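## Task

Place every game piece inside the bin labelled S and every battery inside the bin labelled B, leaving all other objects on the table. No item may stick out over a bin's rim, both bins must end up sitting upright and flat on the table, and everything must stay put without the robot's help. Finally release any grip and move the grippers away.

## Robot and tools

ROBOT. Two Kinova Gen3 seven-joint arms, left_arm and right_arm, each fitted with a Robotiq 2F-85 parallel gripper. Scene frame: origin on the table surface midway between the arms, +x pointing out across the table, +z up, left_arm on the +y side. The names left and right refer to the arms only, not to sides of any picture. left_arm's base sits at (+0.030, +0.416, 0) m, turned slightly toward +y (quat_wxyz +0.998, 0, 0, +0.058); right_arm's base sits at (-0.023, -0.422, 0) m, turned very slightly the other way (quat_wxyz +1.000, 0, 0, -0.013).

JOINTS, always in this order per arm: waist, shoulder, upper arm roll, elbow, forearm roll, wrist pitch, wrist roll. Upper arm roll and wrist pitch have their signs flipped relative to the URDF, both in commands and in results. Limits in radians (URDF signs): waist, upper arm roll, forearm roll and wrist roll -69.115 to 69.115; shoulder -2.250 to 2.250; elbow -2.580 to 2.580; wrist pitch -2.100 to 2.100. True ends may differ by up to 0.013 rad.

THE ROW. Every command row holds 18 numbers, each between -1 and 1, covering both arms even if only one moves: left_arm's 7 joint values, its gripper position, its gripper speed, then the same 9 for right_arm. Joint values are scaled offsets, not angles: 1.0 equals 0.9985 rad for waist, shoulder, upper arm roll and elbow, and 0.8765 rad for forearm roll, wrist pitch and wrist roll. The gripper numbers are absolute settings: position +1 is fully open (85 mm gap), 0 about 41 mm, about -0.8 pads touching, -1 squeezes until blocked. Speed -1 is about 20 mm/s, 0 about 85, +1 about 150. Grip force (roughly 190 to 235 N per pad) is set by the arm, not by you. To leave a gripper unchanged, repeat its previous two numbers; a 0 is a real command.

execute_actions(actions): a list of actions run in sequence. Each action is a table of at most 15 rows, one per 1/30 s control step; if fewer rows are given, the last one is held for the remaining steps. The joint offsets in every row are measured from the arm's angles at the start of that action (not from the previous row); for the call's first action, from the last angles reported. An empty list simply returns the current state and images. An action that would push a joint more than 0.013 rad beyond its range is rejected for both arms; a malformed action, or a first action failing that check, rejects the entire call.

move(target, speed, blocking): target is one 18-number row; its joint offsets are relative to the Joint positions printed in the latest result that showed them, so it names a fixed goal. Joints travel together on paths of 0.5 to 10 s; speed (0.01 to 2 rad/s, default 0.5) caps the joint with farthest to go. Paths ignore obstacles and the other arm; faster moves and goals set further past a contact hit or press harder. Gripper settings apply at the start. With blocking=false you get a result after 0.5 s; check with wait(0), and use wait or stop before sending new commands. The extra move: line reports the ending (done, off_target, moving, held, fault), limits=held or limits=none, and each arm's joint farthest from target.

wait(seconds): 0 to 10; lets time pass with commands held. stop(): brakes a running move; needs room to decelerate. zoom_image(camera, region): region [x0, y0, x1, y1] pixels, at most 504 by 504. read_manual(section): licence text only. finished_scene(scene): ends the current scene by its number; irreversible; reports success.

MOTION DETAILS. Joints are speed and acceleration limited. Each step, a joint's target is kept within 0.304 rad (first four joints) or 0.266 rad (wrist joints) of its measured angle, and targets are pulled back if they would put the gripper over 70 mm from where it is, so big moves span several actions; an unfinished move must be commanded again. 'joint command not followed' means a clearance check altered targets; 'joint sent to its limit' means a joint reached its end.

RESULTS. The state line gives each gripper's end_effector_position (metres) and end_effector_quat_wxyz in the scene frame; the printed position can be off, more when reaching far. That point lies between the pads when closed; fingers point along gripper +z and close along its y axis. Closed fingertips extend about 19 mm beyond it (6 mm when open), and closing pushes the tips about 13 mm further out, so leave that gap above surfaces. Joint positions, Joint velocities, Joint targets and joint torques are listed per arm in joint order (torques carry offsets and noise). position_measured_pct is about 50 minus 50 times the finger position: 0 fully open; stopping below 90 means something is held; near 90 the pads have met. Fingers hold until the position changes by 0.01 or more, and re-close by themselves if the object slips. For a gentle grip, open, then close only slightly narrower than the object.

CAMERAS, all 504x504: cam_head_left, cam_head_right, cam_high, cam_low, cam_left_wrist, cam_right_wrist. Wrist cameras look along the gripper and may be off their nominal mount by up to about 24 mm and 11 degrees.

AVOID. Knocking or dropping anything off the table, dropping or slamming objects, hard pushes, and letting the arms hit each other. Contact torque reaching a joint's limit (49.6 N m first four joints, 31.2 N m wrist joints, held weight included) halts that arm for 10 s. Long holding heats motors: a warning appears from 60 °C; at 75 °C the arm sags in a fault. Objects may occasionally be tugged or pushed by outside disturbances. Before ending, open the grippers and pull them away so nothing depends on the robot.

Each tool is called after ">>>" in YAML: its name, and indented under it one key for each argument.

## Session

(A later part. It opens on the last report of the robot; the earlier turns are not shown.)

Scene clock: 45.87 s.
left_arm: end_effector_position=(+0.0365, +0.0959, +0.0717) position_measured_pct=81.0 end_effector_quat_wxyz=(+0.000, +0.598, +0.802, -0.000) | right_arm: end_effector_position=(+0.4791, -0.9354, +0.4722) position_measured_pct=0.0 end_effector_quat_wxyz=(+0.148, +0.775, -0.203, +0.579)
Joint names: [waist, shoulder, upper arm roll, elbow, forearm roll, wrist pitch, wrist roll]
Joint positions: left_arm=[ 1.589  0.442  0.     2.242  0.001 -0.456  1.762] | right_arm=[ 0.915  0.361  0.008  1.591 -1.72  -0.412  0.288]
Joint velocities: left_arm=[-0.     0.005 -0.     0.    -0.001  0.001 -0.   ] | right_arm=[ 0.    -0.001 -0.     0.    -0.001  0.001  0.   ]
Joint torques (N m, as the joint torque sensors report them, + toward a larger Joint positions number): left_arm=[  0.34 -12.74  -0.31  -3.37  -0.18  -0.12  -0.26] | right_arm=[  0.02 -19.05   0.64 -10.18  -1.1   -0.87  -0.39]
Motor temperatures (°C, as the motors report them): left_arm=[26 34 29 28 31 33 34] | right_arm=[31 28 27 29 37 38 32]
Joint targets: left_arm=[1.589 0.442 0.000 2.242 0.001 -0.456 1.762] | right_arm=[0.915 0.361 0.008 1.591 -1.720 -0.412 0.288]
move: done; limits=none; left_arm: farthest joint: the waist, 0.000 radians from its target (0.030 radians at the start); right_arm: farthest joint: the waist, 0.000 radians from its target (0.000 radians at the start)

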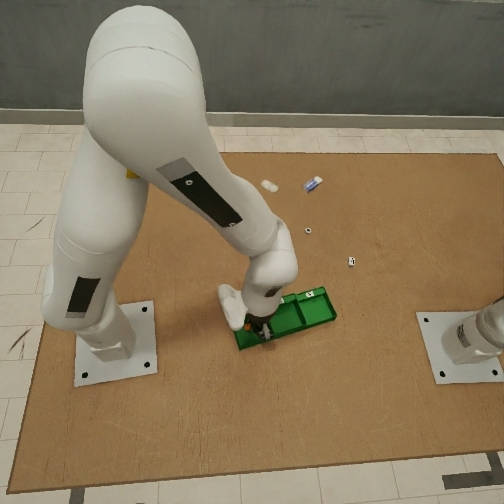

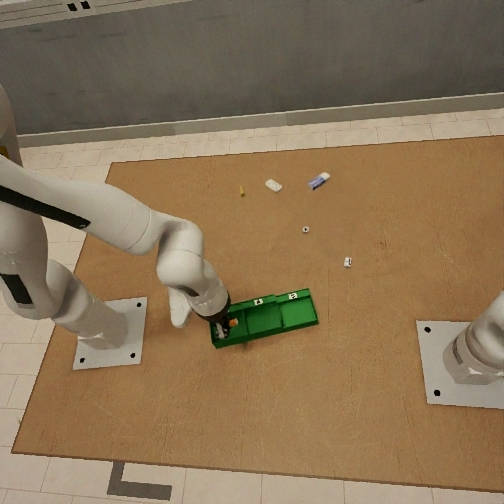

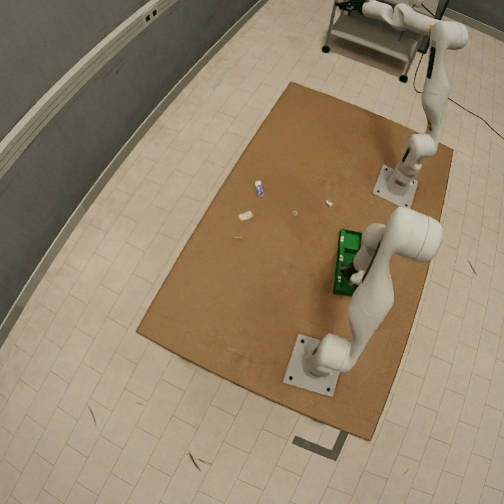

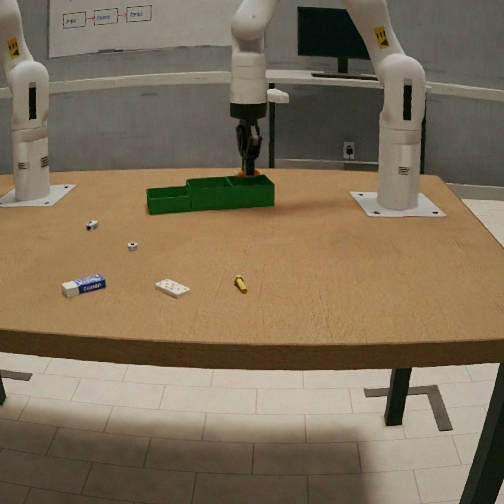

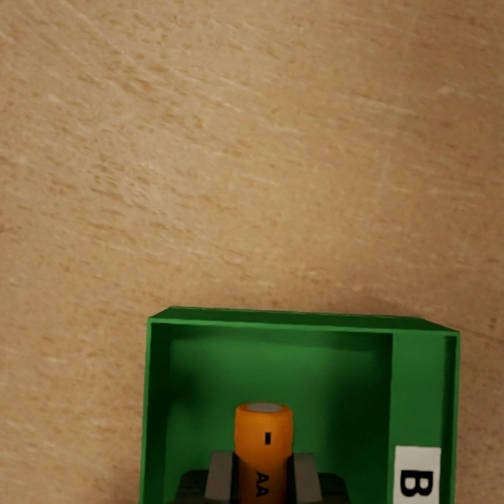

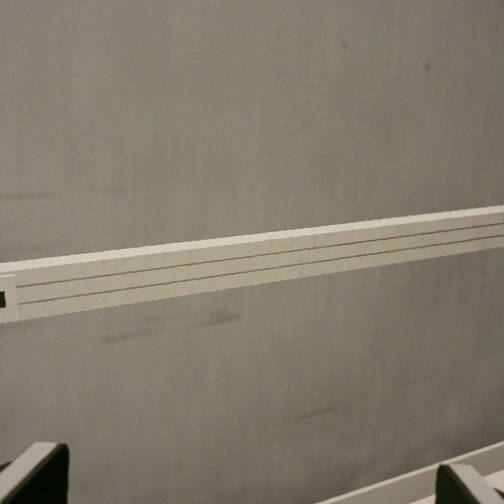

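>>> move:
  target: [0,0.106,0,0.028,0,0.151,0,-1,0.5,0,0,0,0,0,0,0,1,0]
  speed: 0.2

>>> move:
  target: [0,0,0,0,0,0,0,-0.35,0,0,0,0,0,0,0,0,1,0]

>>> move:
  target: [0,-0.25,0,-0.08,0,-0.38,0,-0.35,0,0,0,0,0,0,0,0,1,0]
  speed: 0.6

Scene clock: 54.60 s.
left_arm: end_effector_position=(+0.0365, +0.0960, +0.0347) position_measured_pct=81.0 end_effector_quat_wxyz=(-0.000, +0.598, +0.802, -0.000) | right_arm: end_effector_position=(+0.4791, -0.9354, +0.4722) position_measured_pct=0.0 end_effector_quat_wxyz=(+0.148, +0.775, -0.203, +0.579)
Joint names: [waist, shoulder, upper arm roll, elbow, forearm roll, wrist pitch, wrist roll]
Joint positions: left_arm=[ 1.589  0.548  0.     2.27   0.001 -0.324  1.762] | right_arm=[ 0.915  0.361  0.008  1.591 -1.72  -0.412  0.288]
Joint velocities: left_arm=[-0.     0.004 -0.    -0.     0.001  0.    -0.   ] | right_arm=[ 0.001  0.001  0.     0.001  0.    -0.001  0.   ]
Joint torques (N m, as the joint torque sensors report them, + toward a larger Joint positions number): left_arm=[  0.07 -13.57  -0.19  -2.48  -0.18  -0.27  -0.21] | right_arm=[  0.1  -19.2    0.61 -10.33  -1.11  -0.91  -0.41]
Motor temperatures (°C, as the motors report them): left_arm=[26 34 29 28 31 33 34] | right_arm=[31 28 27 29 37 38 32]
Joint targets: left_arm=[1.589 0.548 0.000 2.270 0.001 -0.324 1.762] | right_arm=[0.915 0.361 0.008 1.591 -1.720 -0.412 0.288]
move: done; limits=none; left_arm: farthest joint: the waist, 0.000 radians from its target (0.000 radians at the start); right_arm: farthest joint: the waist, 0.000 radians from its target (0.000 radians at the start)

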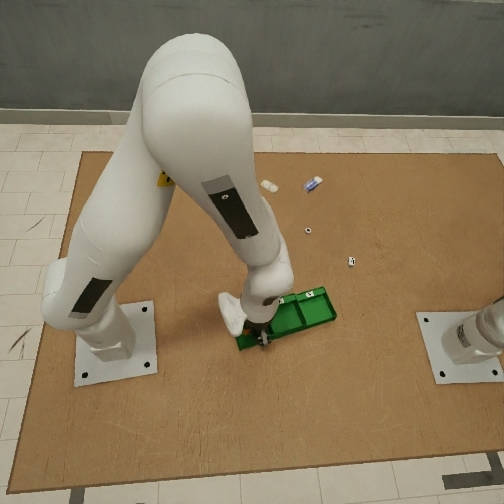

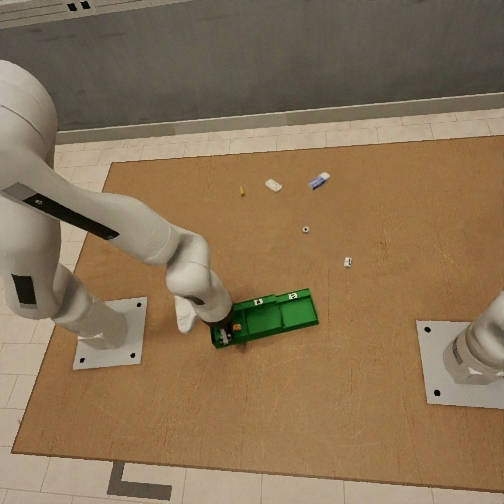

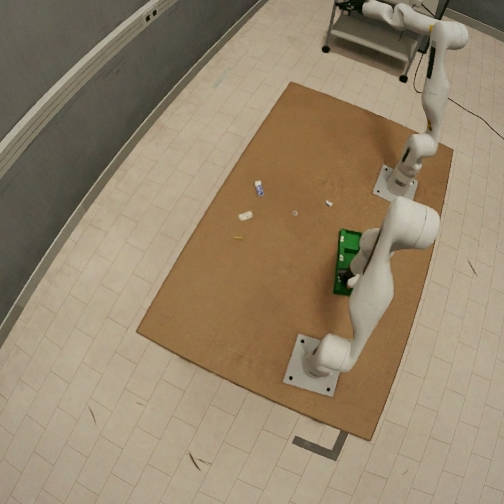

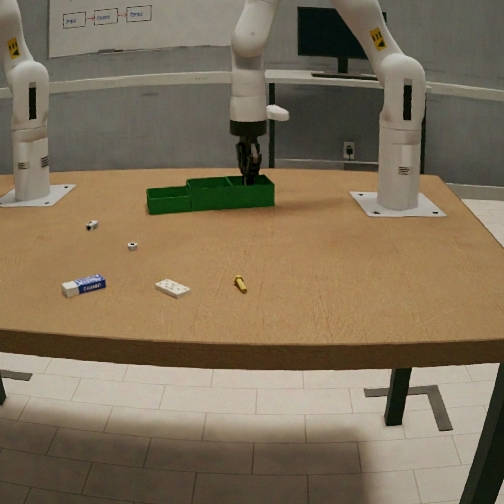

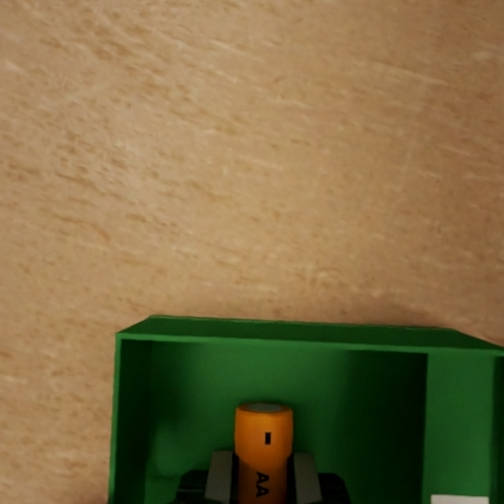

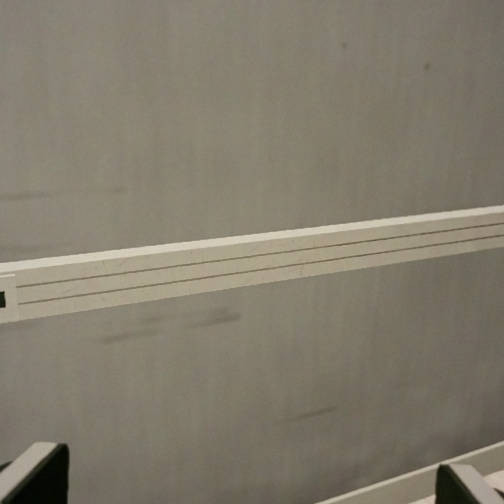

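Scene clock: 55.13 s.
left_arm: end_effector_position=(+0.0365, +0.0960, +0.0347) position_measured_pct=67.5 end_effector_quat_wxyz=(-0.000, +0.598, +0.802, -0.000) | right_arm: end_effector_position=(+0.4791, -0.9354, +0.4722) position_measured_pct=0.0 end_effector_quat_wxyz=(+0.148, +0.775, -0.203, +0.579)
Joint names: [waist, shoulder, upper arm roll, elbow, forearm roll, wrist pitch, wrist roll]
Joint positions: left_arm=[ 1.589  0.548  0.     2.27   0.001 -0.324  1.762] | right_arm=[ 0.915  0.361  0.008  1.591 -1.72  -0.412  0.288]
Joint velocities: left_arm=[-0.    -0.001  0.    -0.    -0.001 -0.001 -0.002] | right_arm=[-0.002 -0.    -0.    -0.    -0.002 -0.    -0.   ]
Joint torques (N m, as the joint torque sensors report them, + toward a larger Joint positions number): left_arm=[  0.13 -13.43  -0.24  -2.33  -0.17  -0.27  -0.24] | right_arm=[  0.22 -19.17   0.74 -10.23  -1.13  -1.03  -0.4 ]
Motor temperatures (°C, as the motors report them): left_arm=[26 34 29 28 31 33 34] | right_arm=[31 28 27 29 37 38 32]
Joint targets: left_arm=[1.589 0.548 0.000 2.270 0.001 -0.324 1.762] | right_arm=[0.915 0.361 0.008 1.591 -1.720 -0.412 0.288]
move: done; limits=none; left_arm: farthest joint: the waist, 0.000 radians from its target (0.000 radians at the start); right_arm: farthest joint: the waist, 0.000 radians from its target (0.000 radians at the start)

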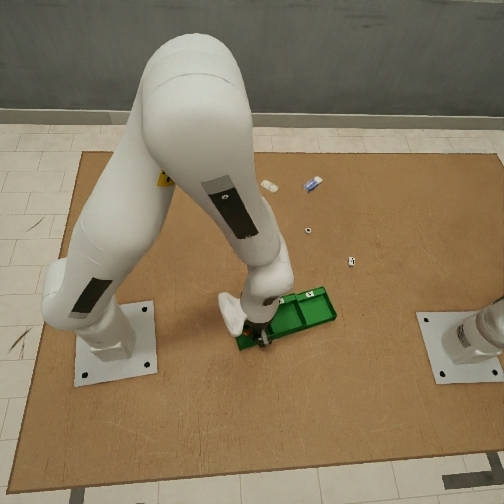

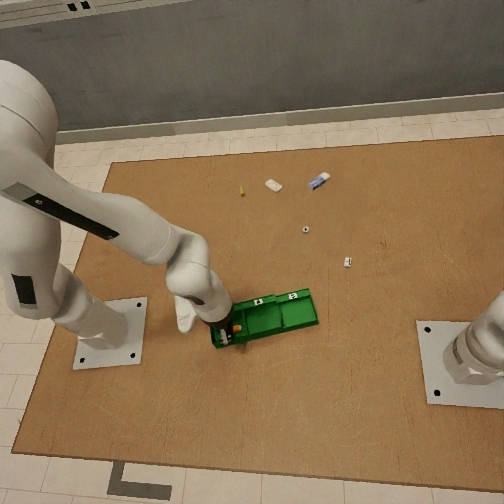

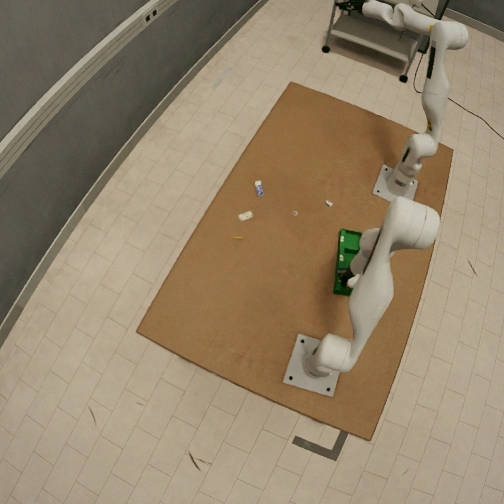

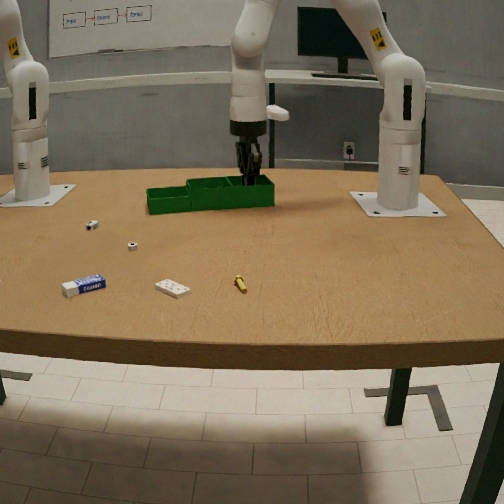

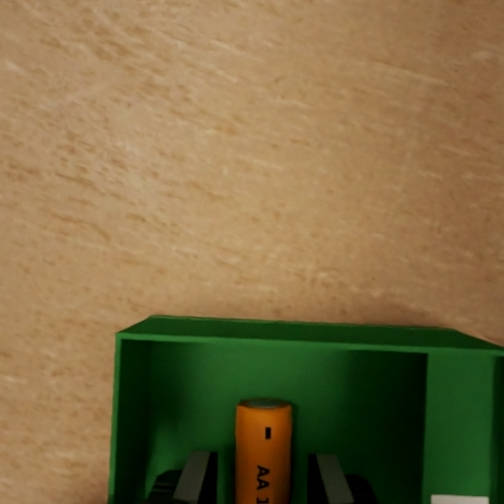

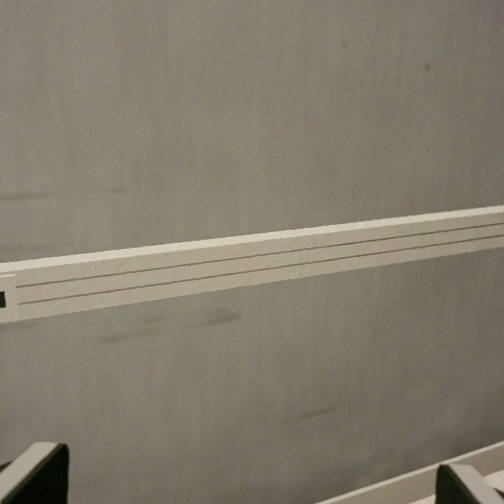

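Scene clock: 56.30 s.
left_arm: end_effector_position=(+0.0359, +0.1016, +0.1260) position_measured_pct=67.5 end_effector_quat_wxyz=(-0.001, +0.598, +0.802, +0.001) | right_arm: end_effector_position=(+0.4791, -0.9354, +0.4722) position_measured_pct=0.0 end_effector_quat_wxyz=(+0.148, +0.775, -0.203, +0.579)
Joint names: [waist, shoulder, upper arm roll, elbow, forearm roll, wrist pitch, wrist roll]
Joint positions: left_arm=[ 1.589  0.298  0.     2.191  0.001 -0.657  1.762] | right_arm=[ 0.915  0.361  0.008  1.591 -1.72  -0.412  0.288]
Joint velocities: left_arm=[ 0.    -0.002  0.    -0.    -0.     0.     0.002] | right_arm=[ 0.    -0.001 -0.     0.     0.    -0.001 -0.   ]
Joint torques (N m, as the joint torque sensors report them, + toward a larger Joint positions number): left_arm=[  0.19 -11.85  -0.14  -4.89  -0.21  -0.22  -0.23] | right_arm=[  0.09 -19.12   0.57 -10.34  -1.16  -0.97  -0.37]
Motor temperatures (°C, as the motors report them): left_arm=[26 34 29 28 31 33 34] | right_arm=[31 28 27 29 37 38 32]
Joint targets: left_arm=[1.589 0.298 0.000 2.191 0.001 -0.657 1.762] | right_arm=[0.915 0.361 0.008 1.591 -1.720 -0.412 0.288]
move: done; limits=none; left_arm: farthest joint: the waist, 0.000 radians from its target (0.000 radians at the start); right_arm: farthest joint: the waist, 0.000 radians from its target (0.000 radians at the start)

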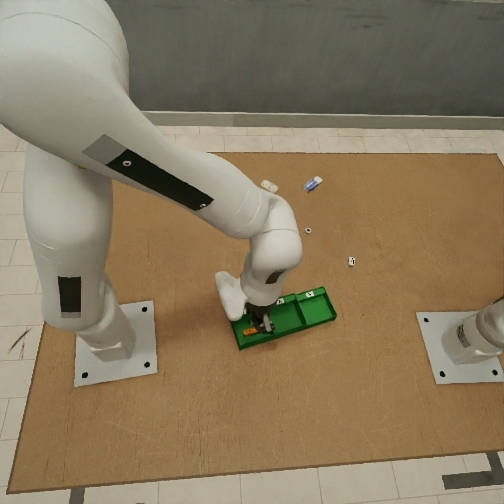

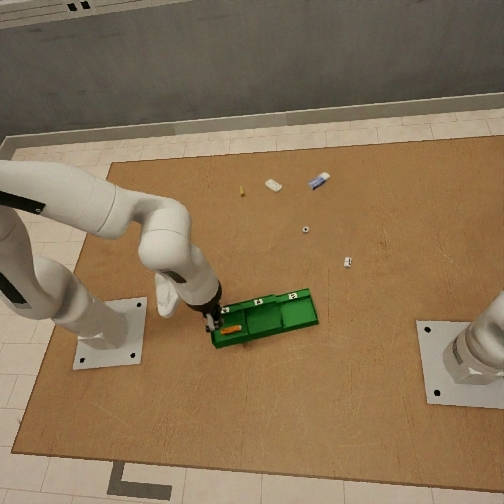

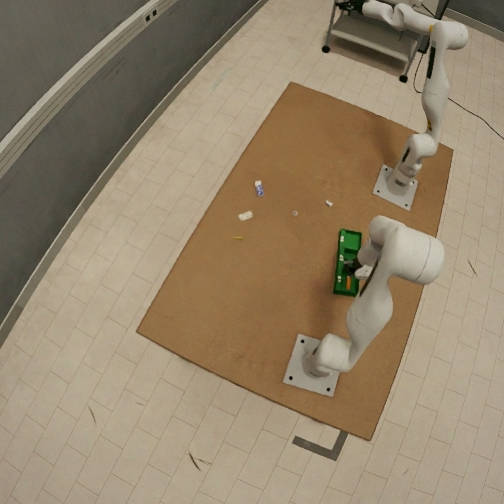

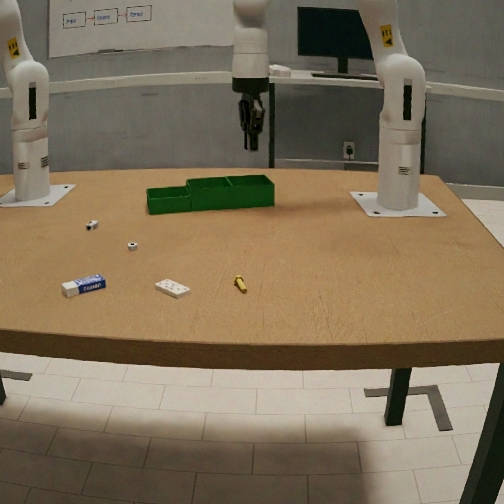

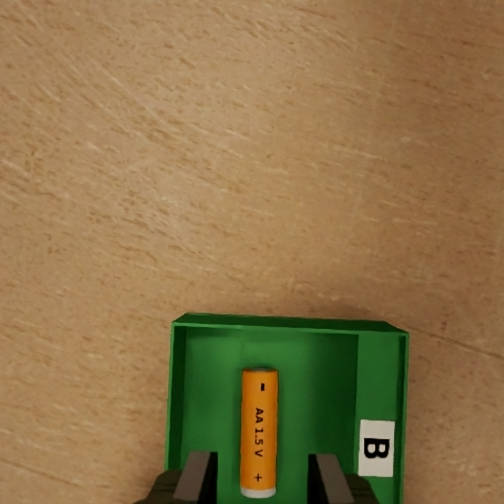

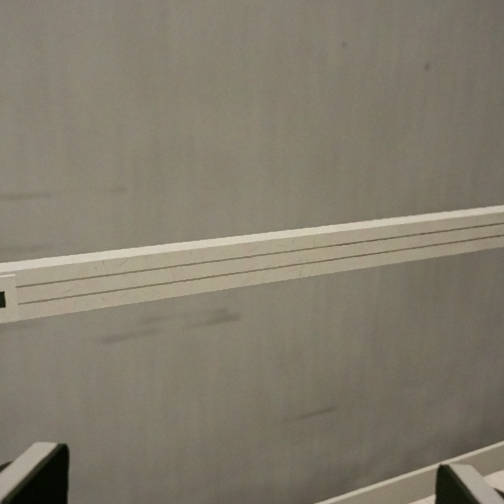

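>>> move:
  target: [-0.38,0.2,0,-0.5,0,-0.3,0.82,0.4,0,0,0,0,0,0,0,0,1,0]
  speed: 1.0

>>> move:
  target: [-0.387,0.339,0,-0.51,0,-0.233,0.82,0.4,0,0,0,0,0,0,0,0,1,0]
  speed: 1.0

Scene clock: 64.53 s.
left_arm: end_effector_position=(+0.2224, -0.0108, +0.1612) position_measured_pct=29.8 end_effector_quat_wxyz=(+0.009, +0.092, +0.996, -0.014) | right_arm: end_effector_position=(+0.4791, -0.9354, +0.4722) position_measured_pct=0.0 end_effector_quat_wxyz=(+0.148, +0.775, -0.203, +0.579)
Joint names: [waist, shoulder, upper arm roll, elbow, forearm roll, wrist pitch, wrist roll]
Joint positions: left_arm=[ 1.21   0.498  0.     1.691  0.001 -0.92   2.48 ] | right_arm=[ 0.915  0.361  0.008  1.591 -1.72  -0.412  0.288]
Joint velocities: left_arm=[-0.003  0.    -0.    -0.     0.     0.    -0.002] | right_arm=[ 0.001  0.001 -0.    -0.001 -0.001 -0.002 -0.   ]
Joint torques (N m, as the joint torque sensors report them, + toward a larger Joint positions number): left_arm=[  0.34 -17.35  -0.34  -6.8   -0.16  -0.12  -0.26] | right_arm=[  0.11 -19.11   0.63 -10.23  -1.06  -0.93  -0.35]
Motor temperatures (°C, as the motors report them): left_arm=[26 34 29 28 31 33 34] | right_arm=[31 28 27 29 37 38 32]
Joint targets: left_arm=[1.210 0.498 0.000 1.691 0.001 -0.920 2.480] | right_arm=[0.915 0.361 0.008 1.591 -1.720 -0.412 0.288]
move: done; limits=none; left_arm: farthest joint: the waist, 0.001 radians from its target (0.380 radians at the start); right_arm: farthest joint: the waist, 0.000 radians from its target (0.000 radians at the start)

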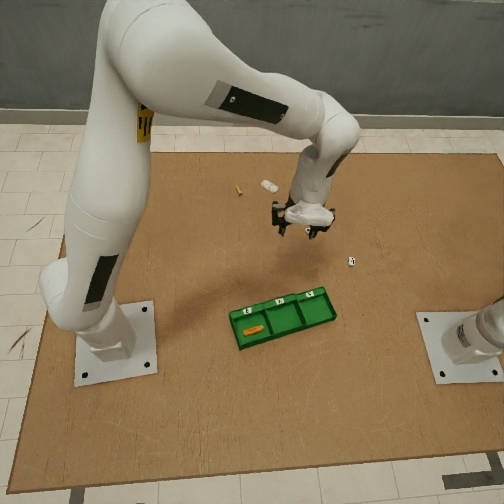

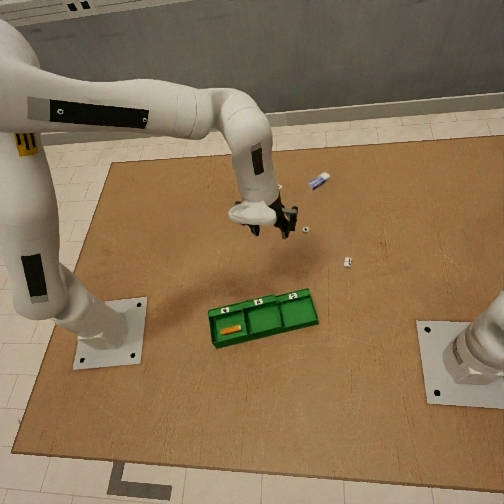

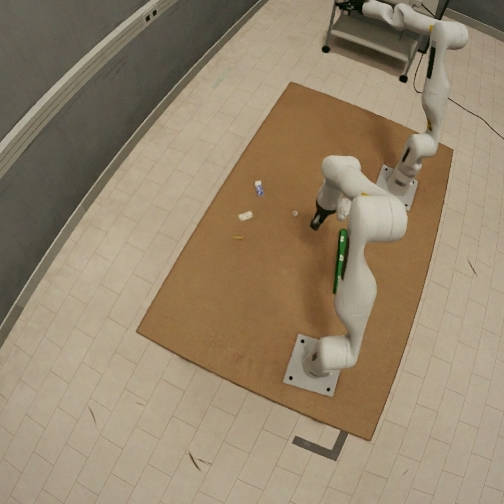

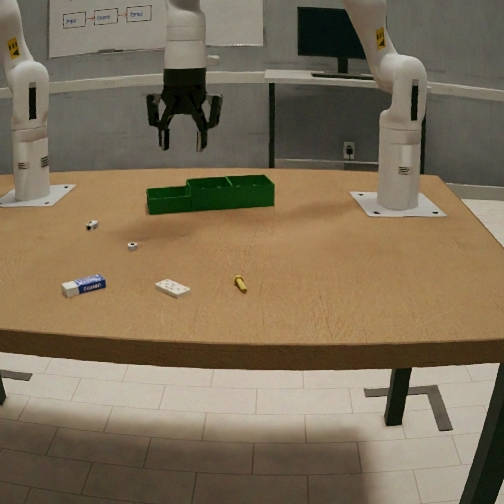

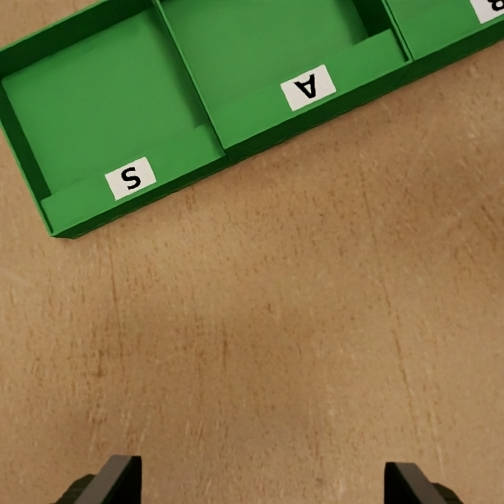

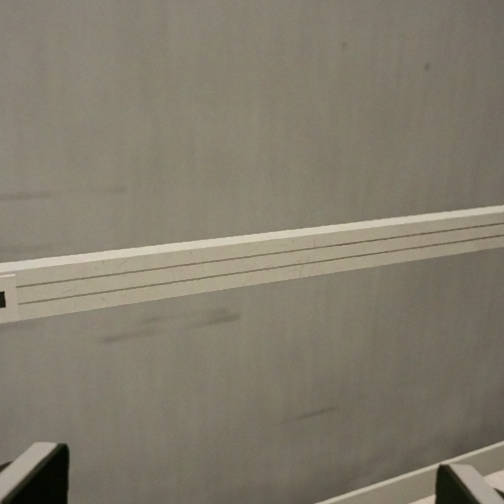

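Scene clock: 65.93 s.
left_arm: end_effector_position=(+0.4664, +0.0097, +0.1197) position_measured_pct=29.8 end_effector_quat_wxyz=(-0.000, -0.444, +0.896, +0.000) | right_arm: end_effector_position=(+0.4791, -0.9354, +0.4722) position_measured_pct=0.0 end_effector_quat_wxyz=(+0.148, +0.775, -0.203, +0.579)
Joint names: [waist, shoulder, upper arm roll, elbow, forearm roll, wrist pitch, wrist roll]
Joint positions: left_arm=[ 0.824  0.836  0.     1.182  0.001 -1.124  3.199] | right_arm=[ 0.915  0.361  0.008  1.591 -1.72  -0.412  0.288]
Joint velocities: left_arm=[-0.001  0.003  0.001 -0.     0.001  0.    -0.   ] | right_arm=[-0.001  0.     0.    -0.     0.001 -0.002  0.   ]
Joint torques (N m, as the joint torque sensors report them, + toward a larger Joint positions number): left_arm=[  0.36 -23.71  -0.51  -7.59  -0.12  -0.2   -0.26] | right_arm=[  0.08 -18.99   0.77 -10.27  -1.08  -1.01  -0.34]
Motor temperatures (°C, as the motors report them): left_arm=[26 34 29 28 31 33 34] | right_arm=[31 28 27 29 37 38 32]
Joint targets: left_arm=[0.824 0.836 0.000 1.182 0.001 -1.124 3.199] | right_arm=[0.915 0.361 0.008 1.591 -1.720 -0.412 0.288]
move: done; limits=none; left_arm: farthest joint: the shoulder, 0.001 radians from its target (0.339 radians at the start); right_arm: farthest joint: the waist, 0.000 radians from its target (0.000 radians at the start)

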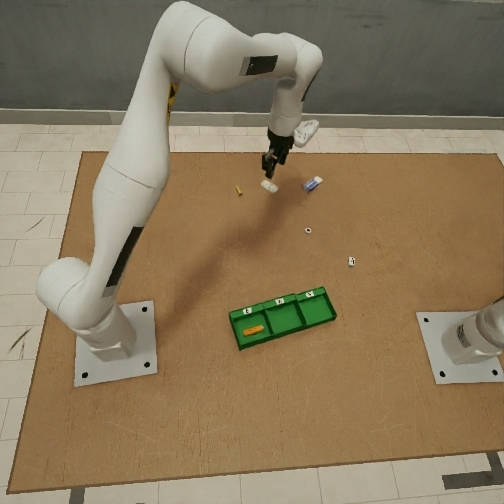

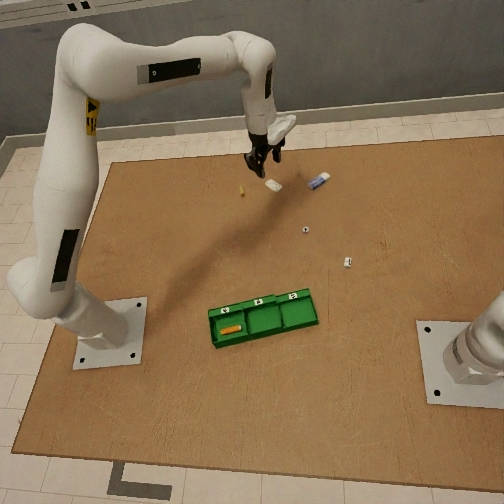

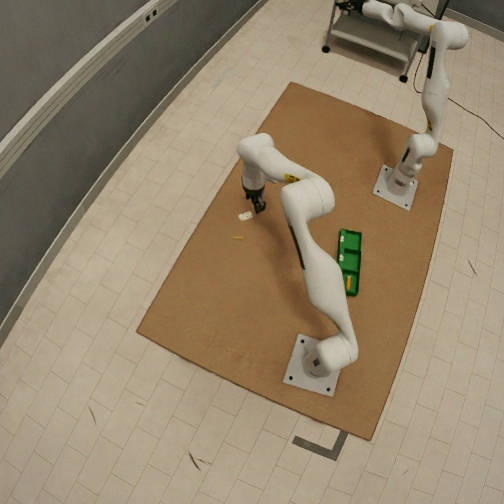

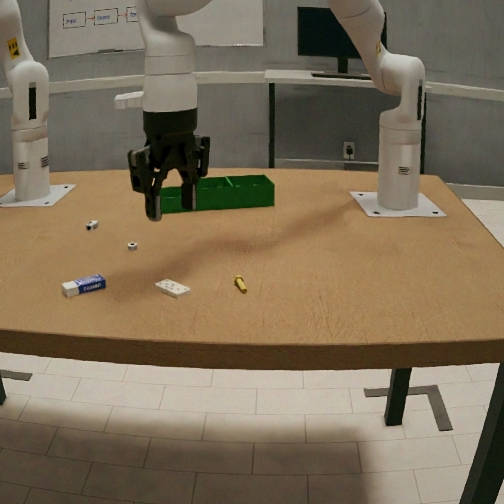

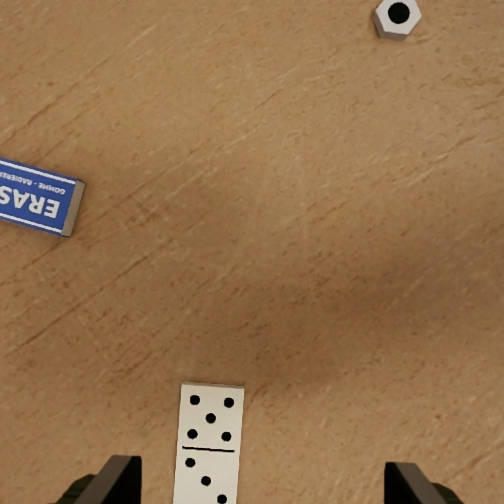

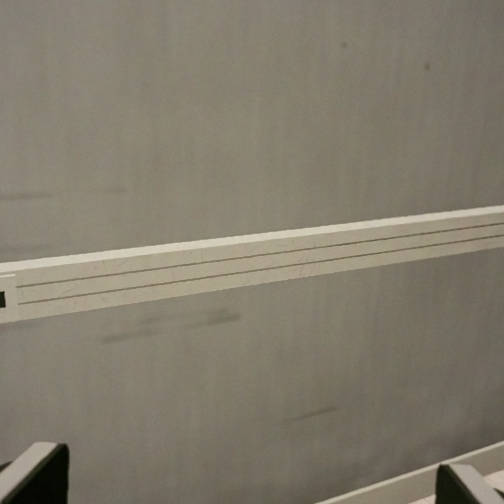

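>>> execute_actions:
  actions: []

Scene clock: 86.40 s.
left_arm: end_effector_position=(+0.4664, +0.0098, +0.1195) position_measured_pct=29.8 end_effector_quat_wxyz=(-0.000, -0.444, +0.896, +0.000) | right_arm: end_effector_position=(+0.4791, -0.9354, +0.4722) position_measured_pct=0.0 end_effector_quat_wxyz=(+0.148, +0.775, -0.203, +0.579)
Joint names: [waist, shoulder, upper arm roll, elbow, forearm roll, wrist pitch, wrist roll]
Joint positions: left_arm=[ 0.824  0.836  0.     1.182  0.001 -1.124  3.199] | right_arm=[ 0.915  0.361  0.008  1.591 -1.72  -0.412  0.288]
Joint velocities: left_arm=[ 0.    -0.     0.001 -0.     0.    -0.001  0.001] | right_arm=[-0.    -0.001  0.     0.001  0.001 -0.001  0.   ]
Joint torques (N m, as the joint torque sensors report them, + toward a larger Joint positions number): left_arm=[  0.07 -23.25  -0.43  -7.54  -0.15  -0.25  -0.2 ] | right_arm=[  0.05 -19.17   0.73 -10.26  -1.2   -1.06  -0.4 ]
Motor temperatures (°C, as the motors report them): left_arm=[26 34 29 28 31 33 34] | right_arm=[31 29 27 29 37 38 32]
Joint targets: left_arm=[0.824 0.836 0.000 1.182 0.001 -1.124 3.199] | right_arm=[0.915 0.361 0.008 1.591 -1.720 -0.412 0.288]

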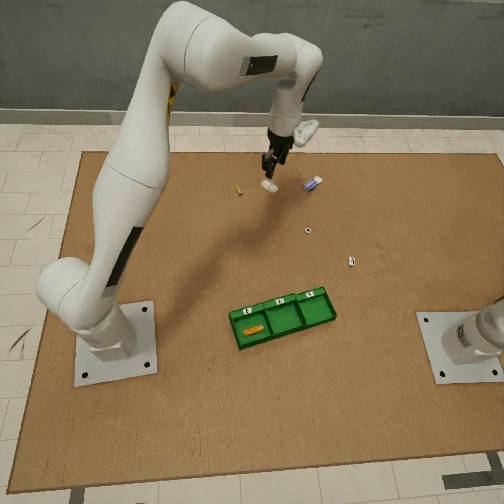

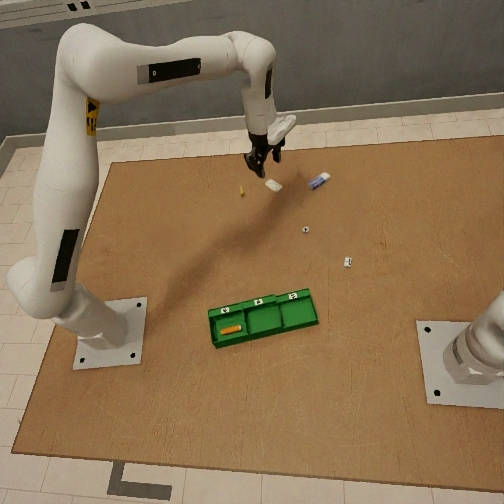

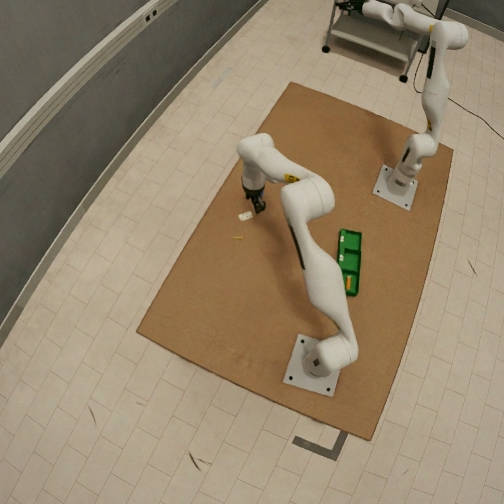

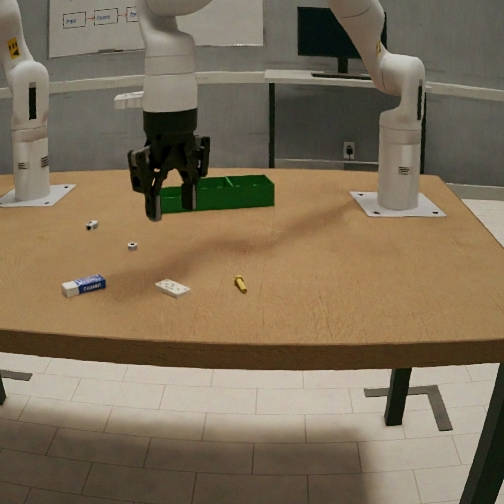

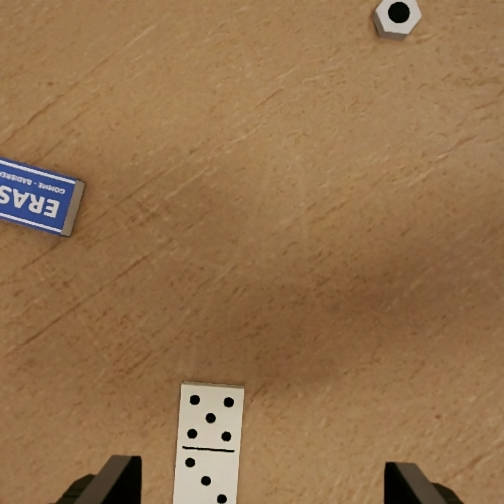

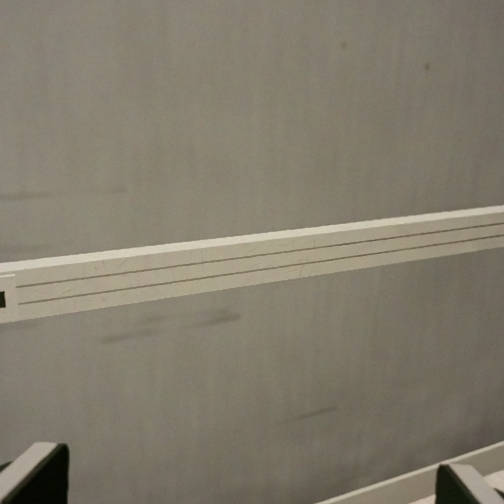

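>>> move:
  target: [-0.024,0.1218,0,-0.050,0,0.082,-0.107,0.2,0.5,0,0,0,0,0,0,0,1,0]
  speed: 0.4

Scene clock: 97.00 s.
left_arm: end_effector_position=(+0.4927, +0.0067, +0.0597) position_measured_pct=40.1 end_effector_quat_wxyz=(-0.000, -0.413, +0.911, +0.000) | right_arm: end_effector_position=(+0.4791, -0.9354, +0.4722) position_measured_pct=0.0 end_effector_quat_wxyz=(+0.148, +0.775, -0.203, +0.579)
Joint names: [waist, shoulder, upper arm roll, elbow, forearm roll, wrist pitch, wrist roll]
Joint positions: left_arm=[ 0.8    0.958  0.     1.132  0.001 -1.052  3.105] | right_arm=[ 0.915  0.361  0.008  1.591 -1.72  -0.412  0.288]
Joint velocities: left_arm=[-0.001  0.003 -0.001  0.     0.001  0.    -0.   ] | right_arm=[ 0.     0.     0.     0.     0.001 -0.001 -0.   ]
Joint torques (N m, as the joint torque sensors report them, + toward a larger Joint positions number): left_arm=[  0.26 -23.88  -0.39  -7.27  -0.18  -0.18  -0.22] | right_arm=[  0.23 -19.11   0.72 -10.34  -1.1   -0.97  -0.4 ]
Motor temperatures (°C, as the motors report them): left_arm=[26 34 29 28 31 33 34] | right_arm=[31 29 27 29 37 38 32]
Joint targets: left_arm=[0.800 0.958 0.000 1.132 0.001 -1.052 3.105] | right_arm=[0.915 0.361 0.008 1.591 -1.720 -0.412 0.288]
move: done; limits=none; left_arm: farthest joint: the waist, 0.000 radians from its target (0.024 radians at the start); right_arm: farthest joint: the waist, 0.000 radians from its target (0.000 radians at the start)

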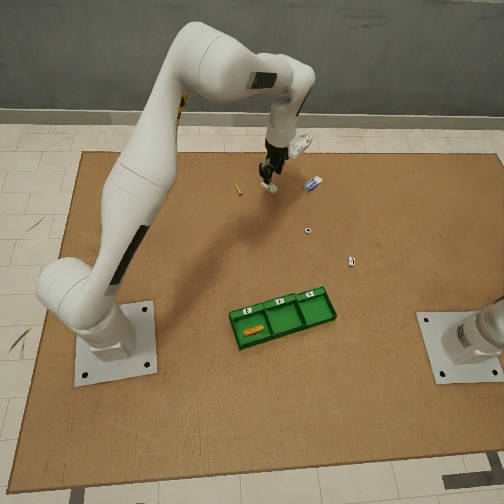

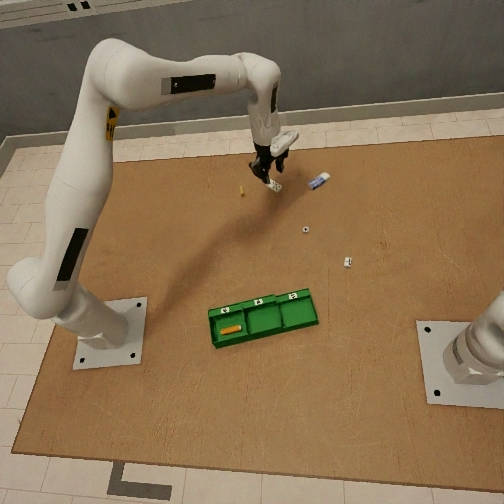

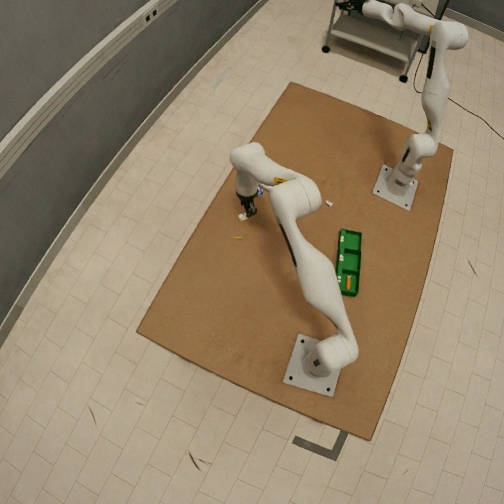

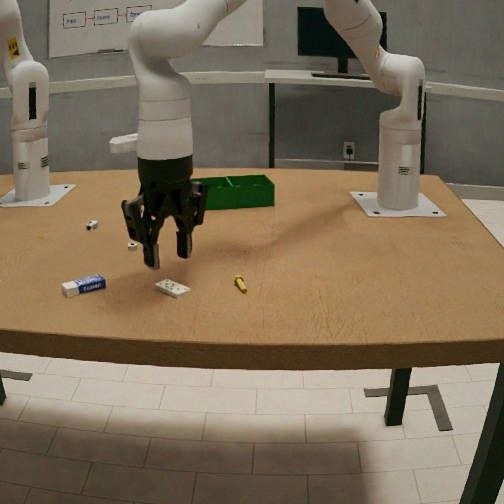

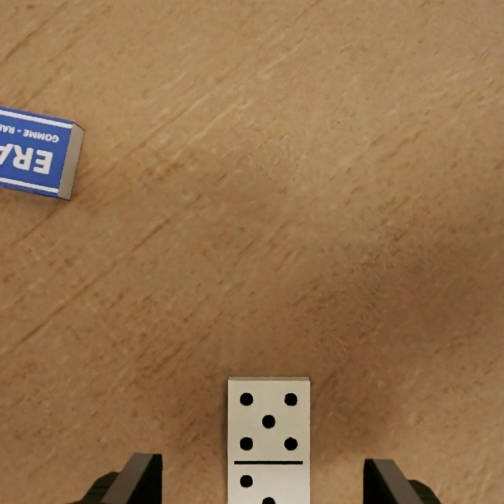

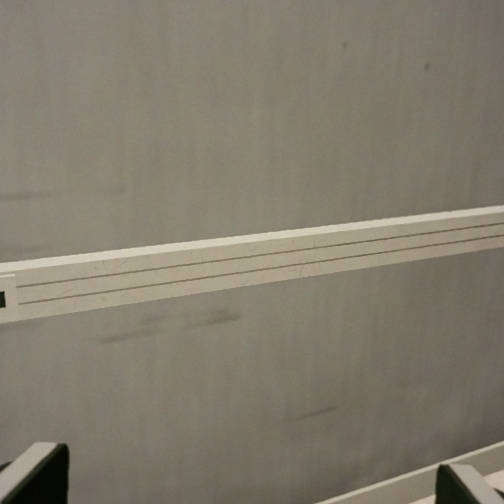

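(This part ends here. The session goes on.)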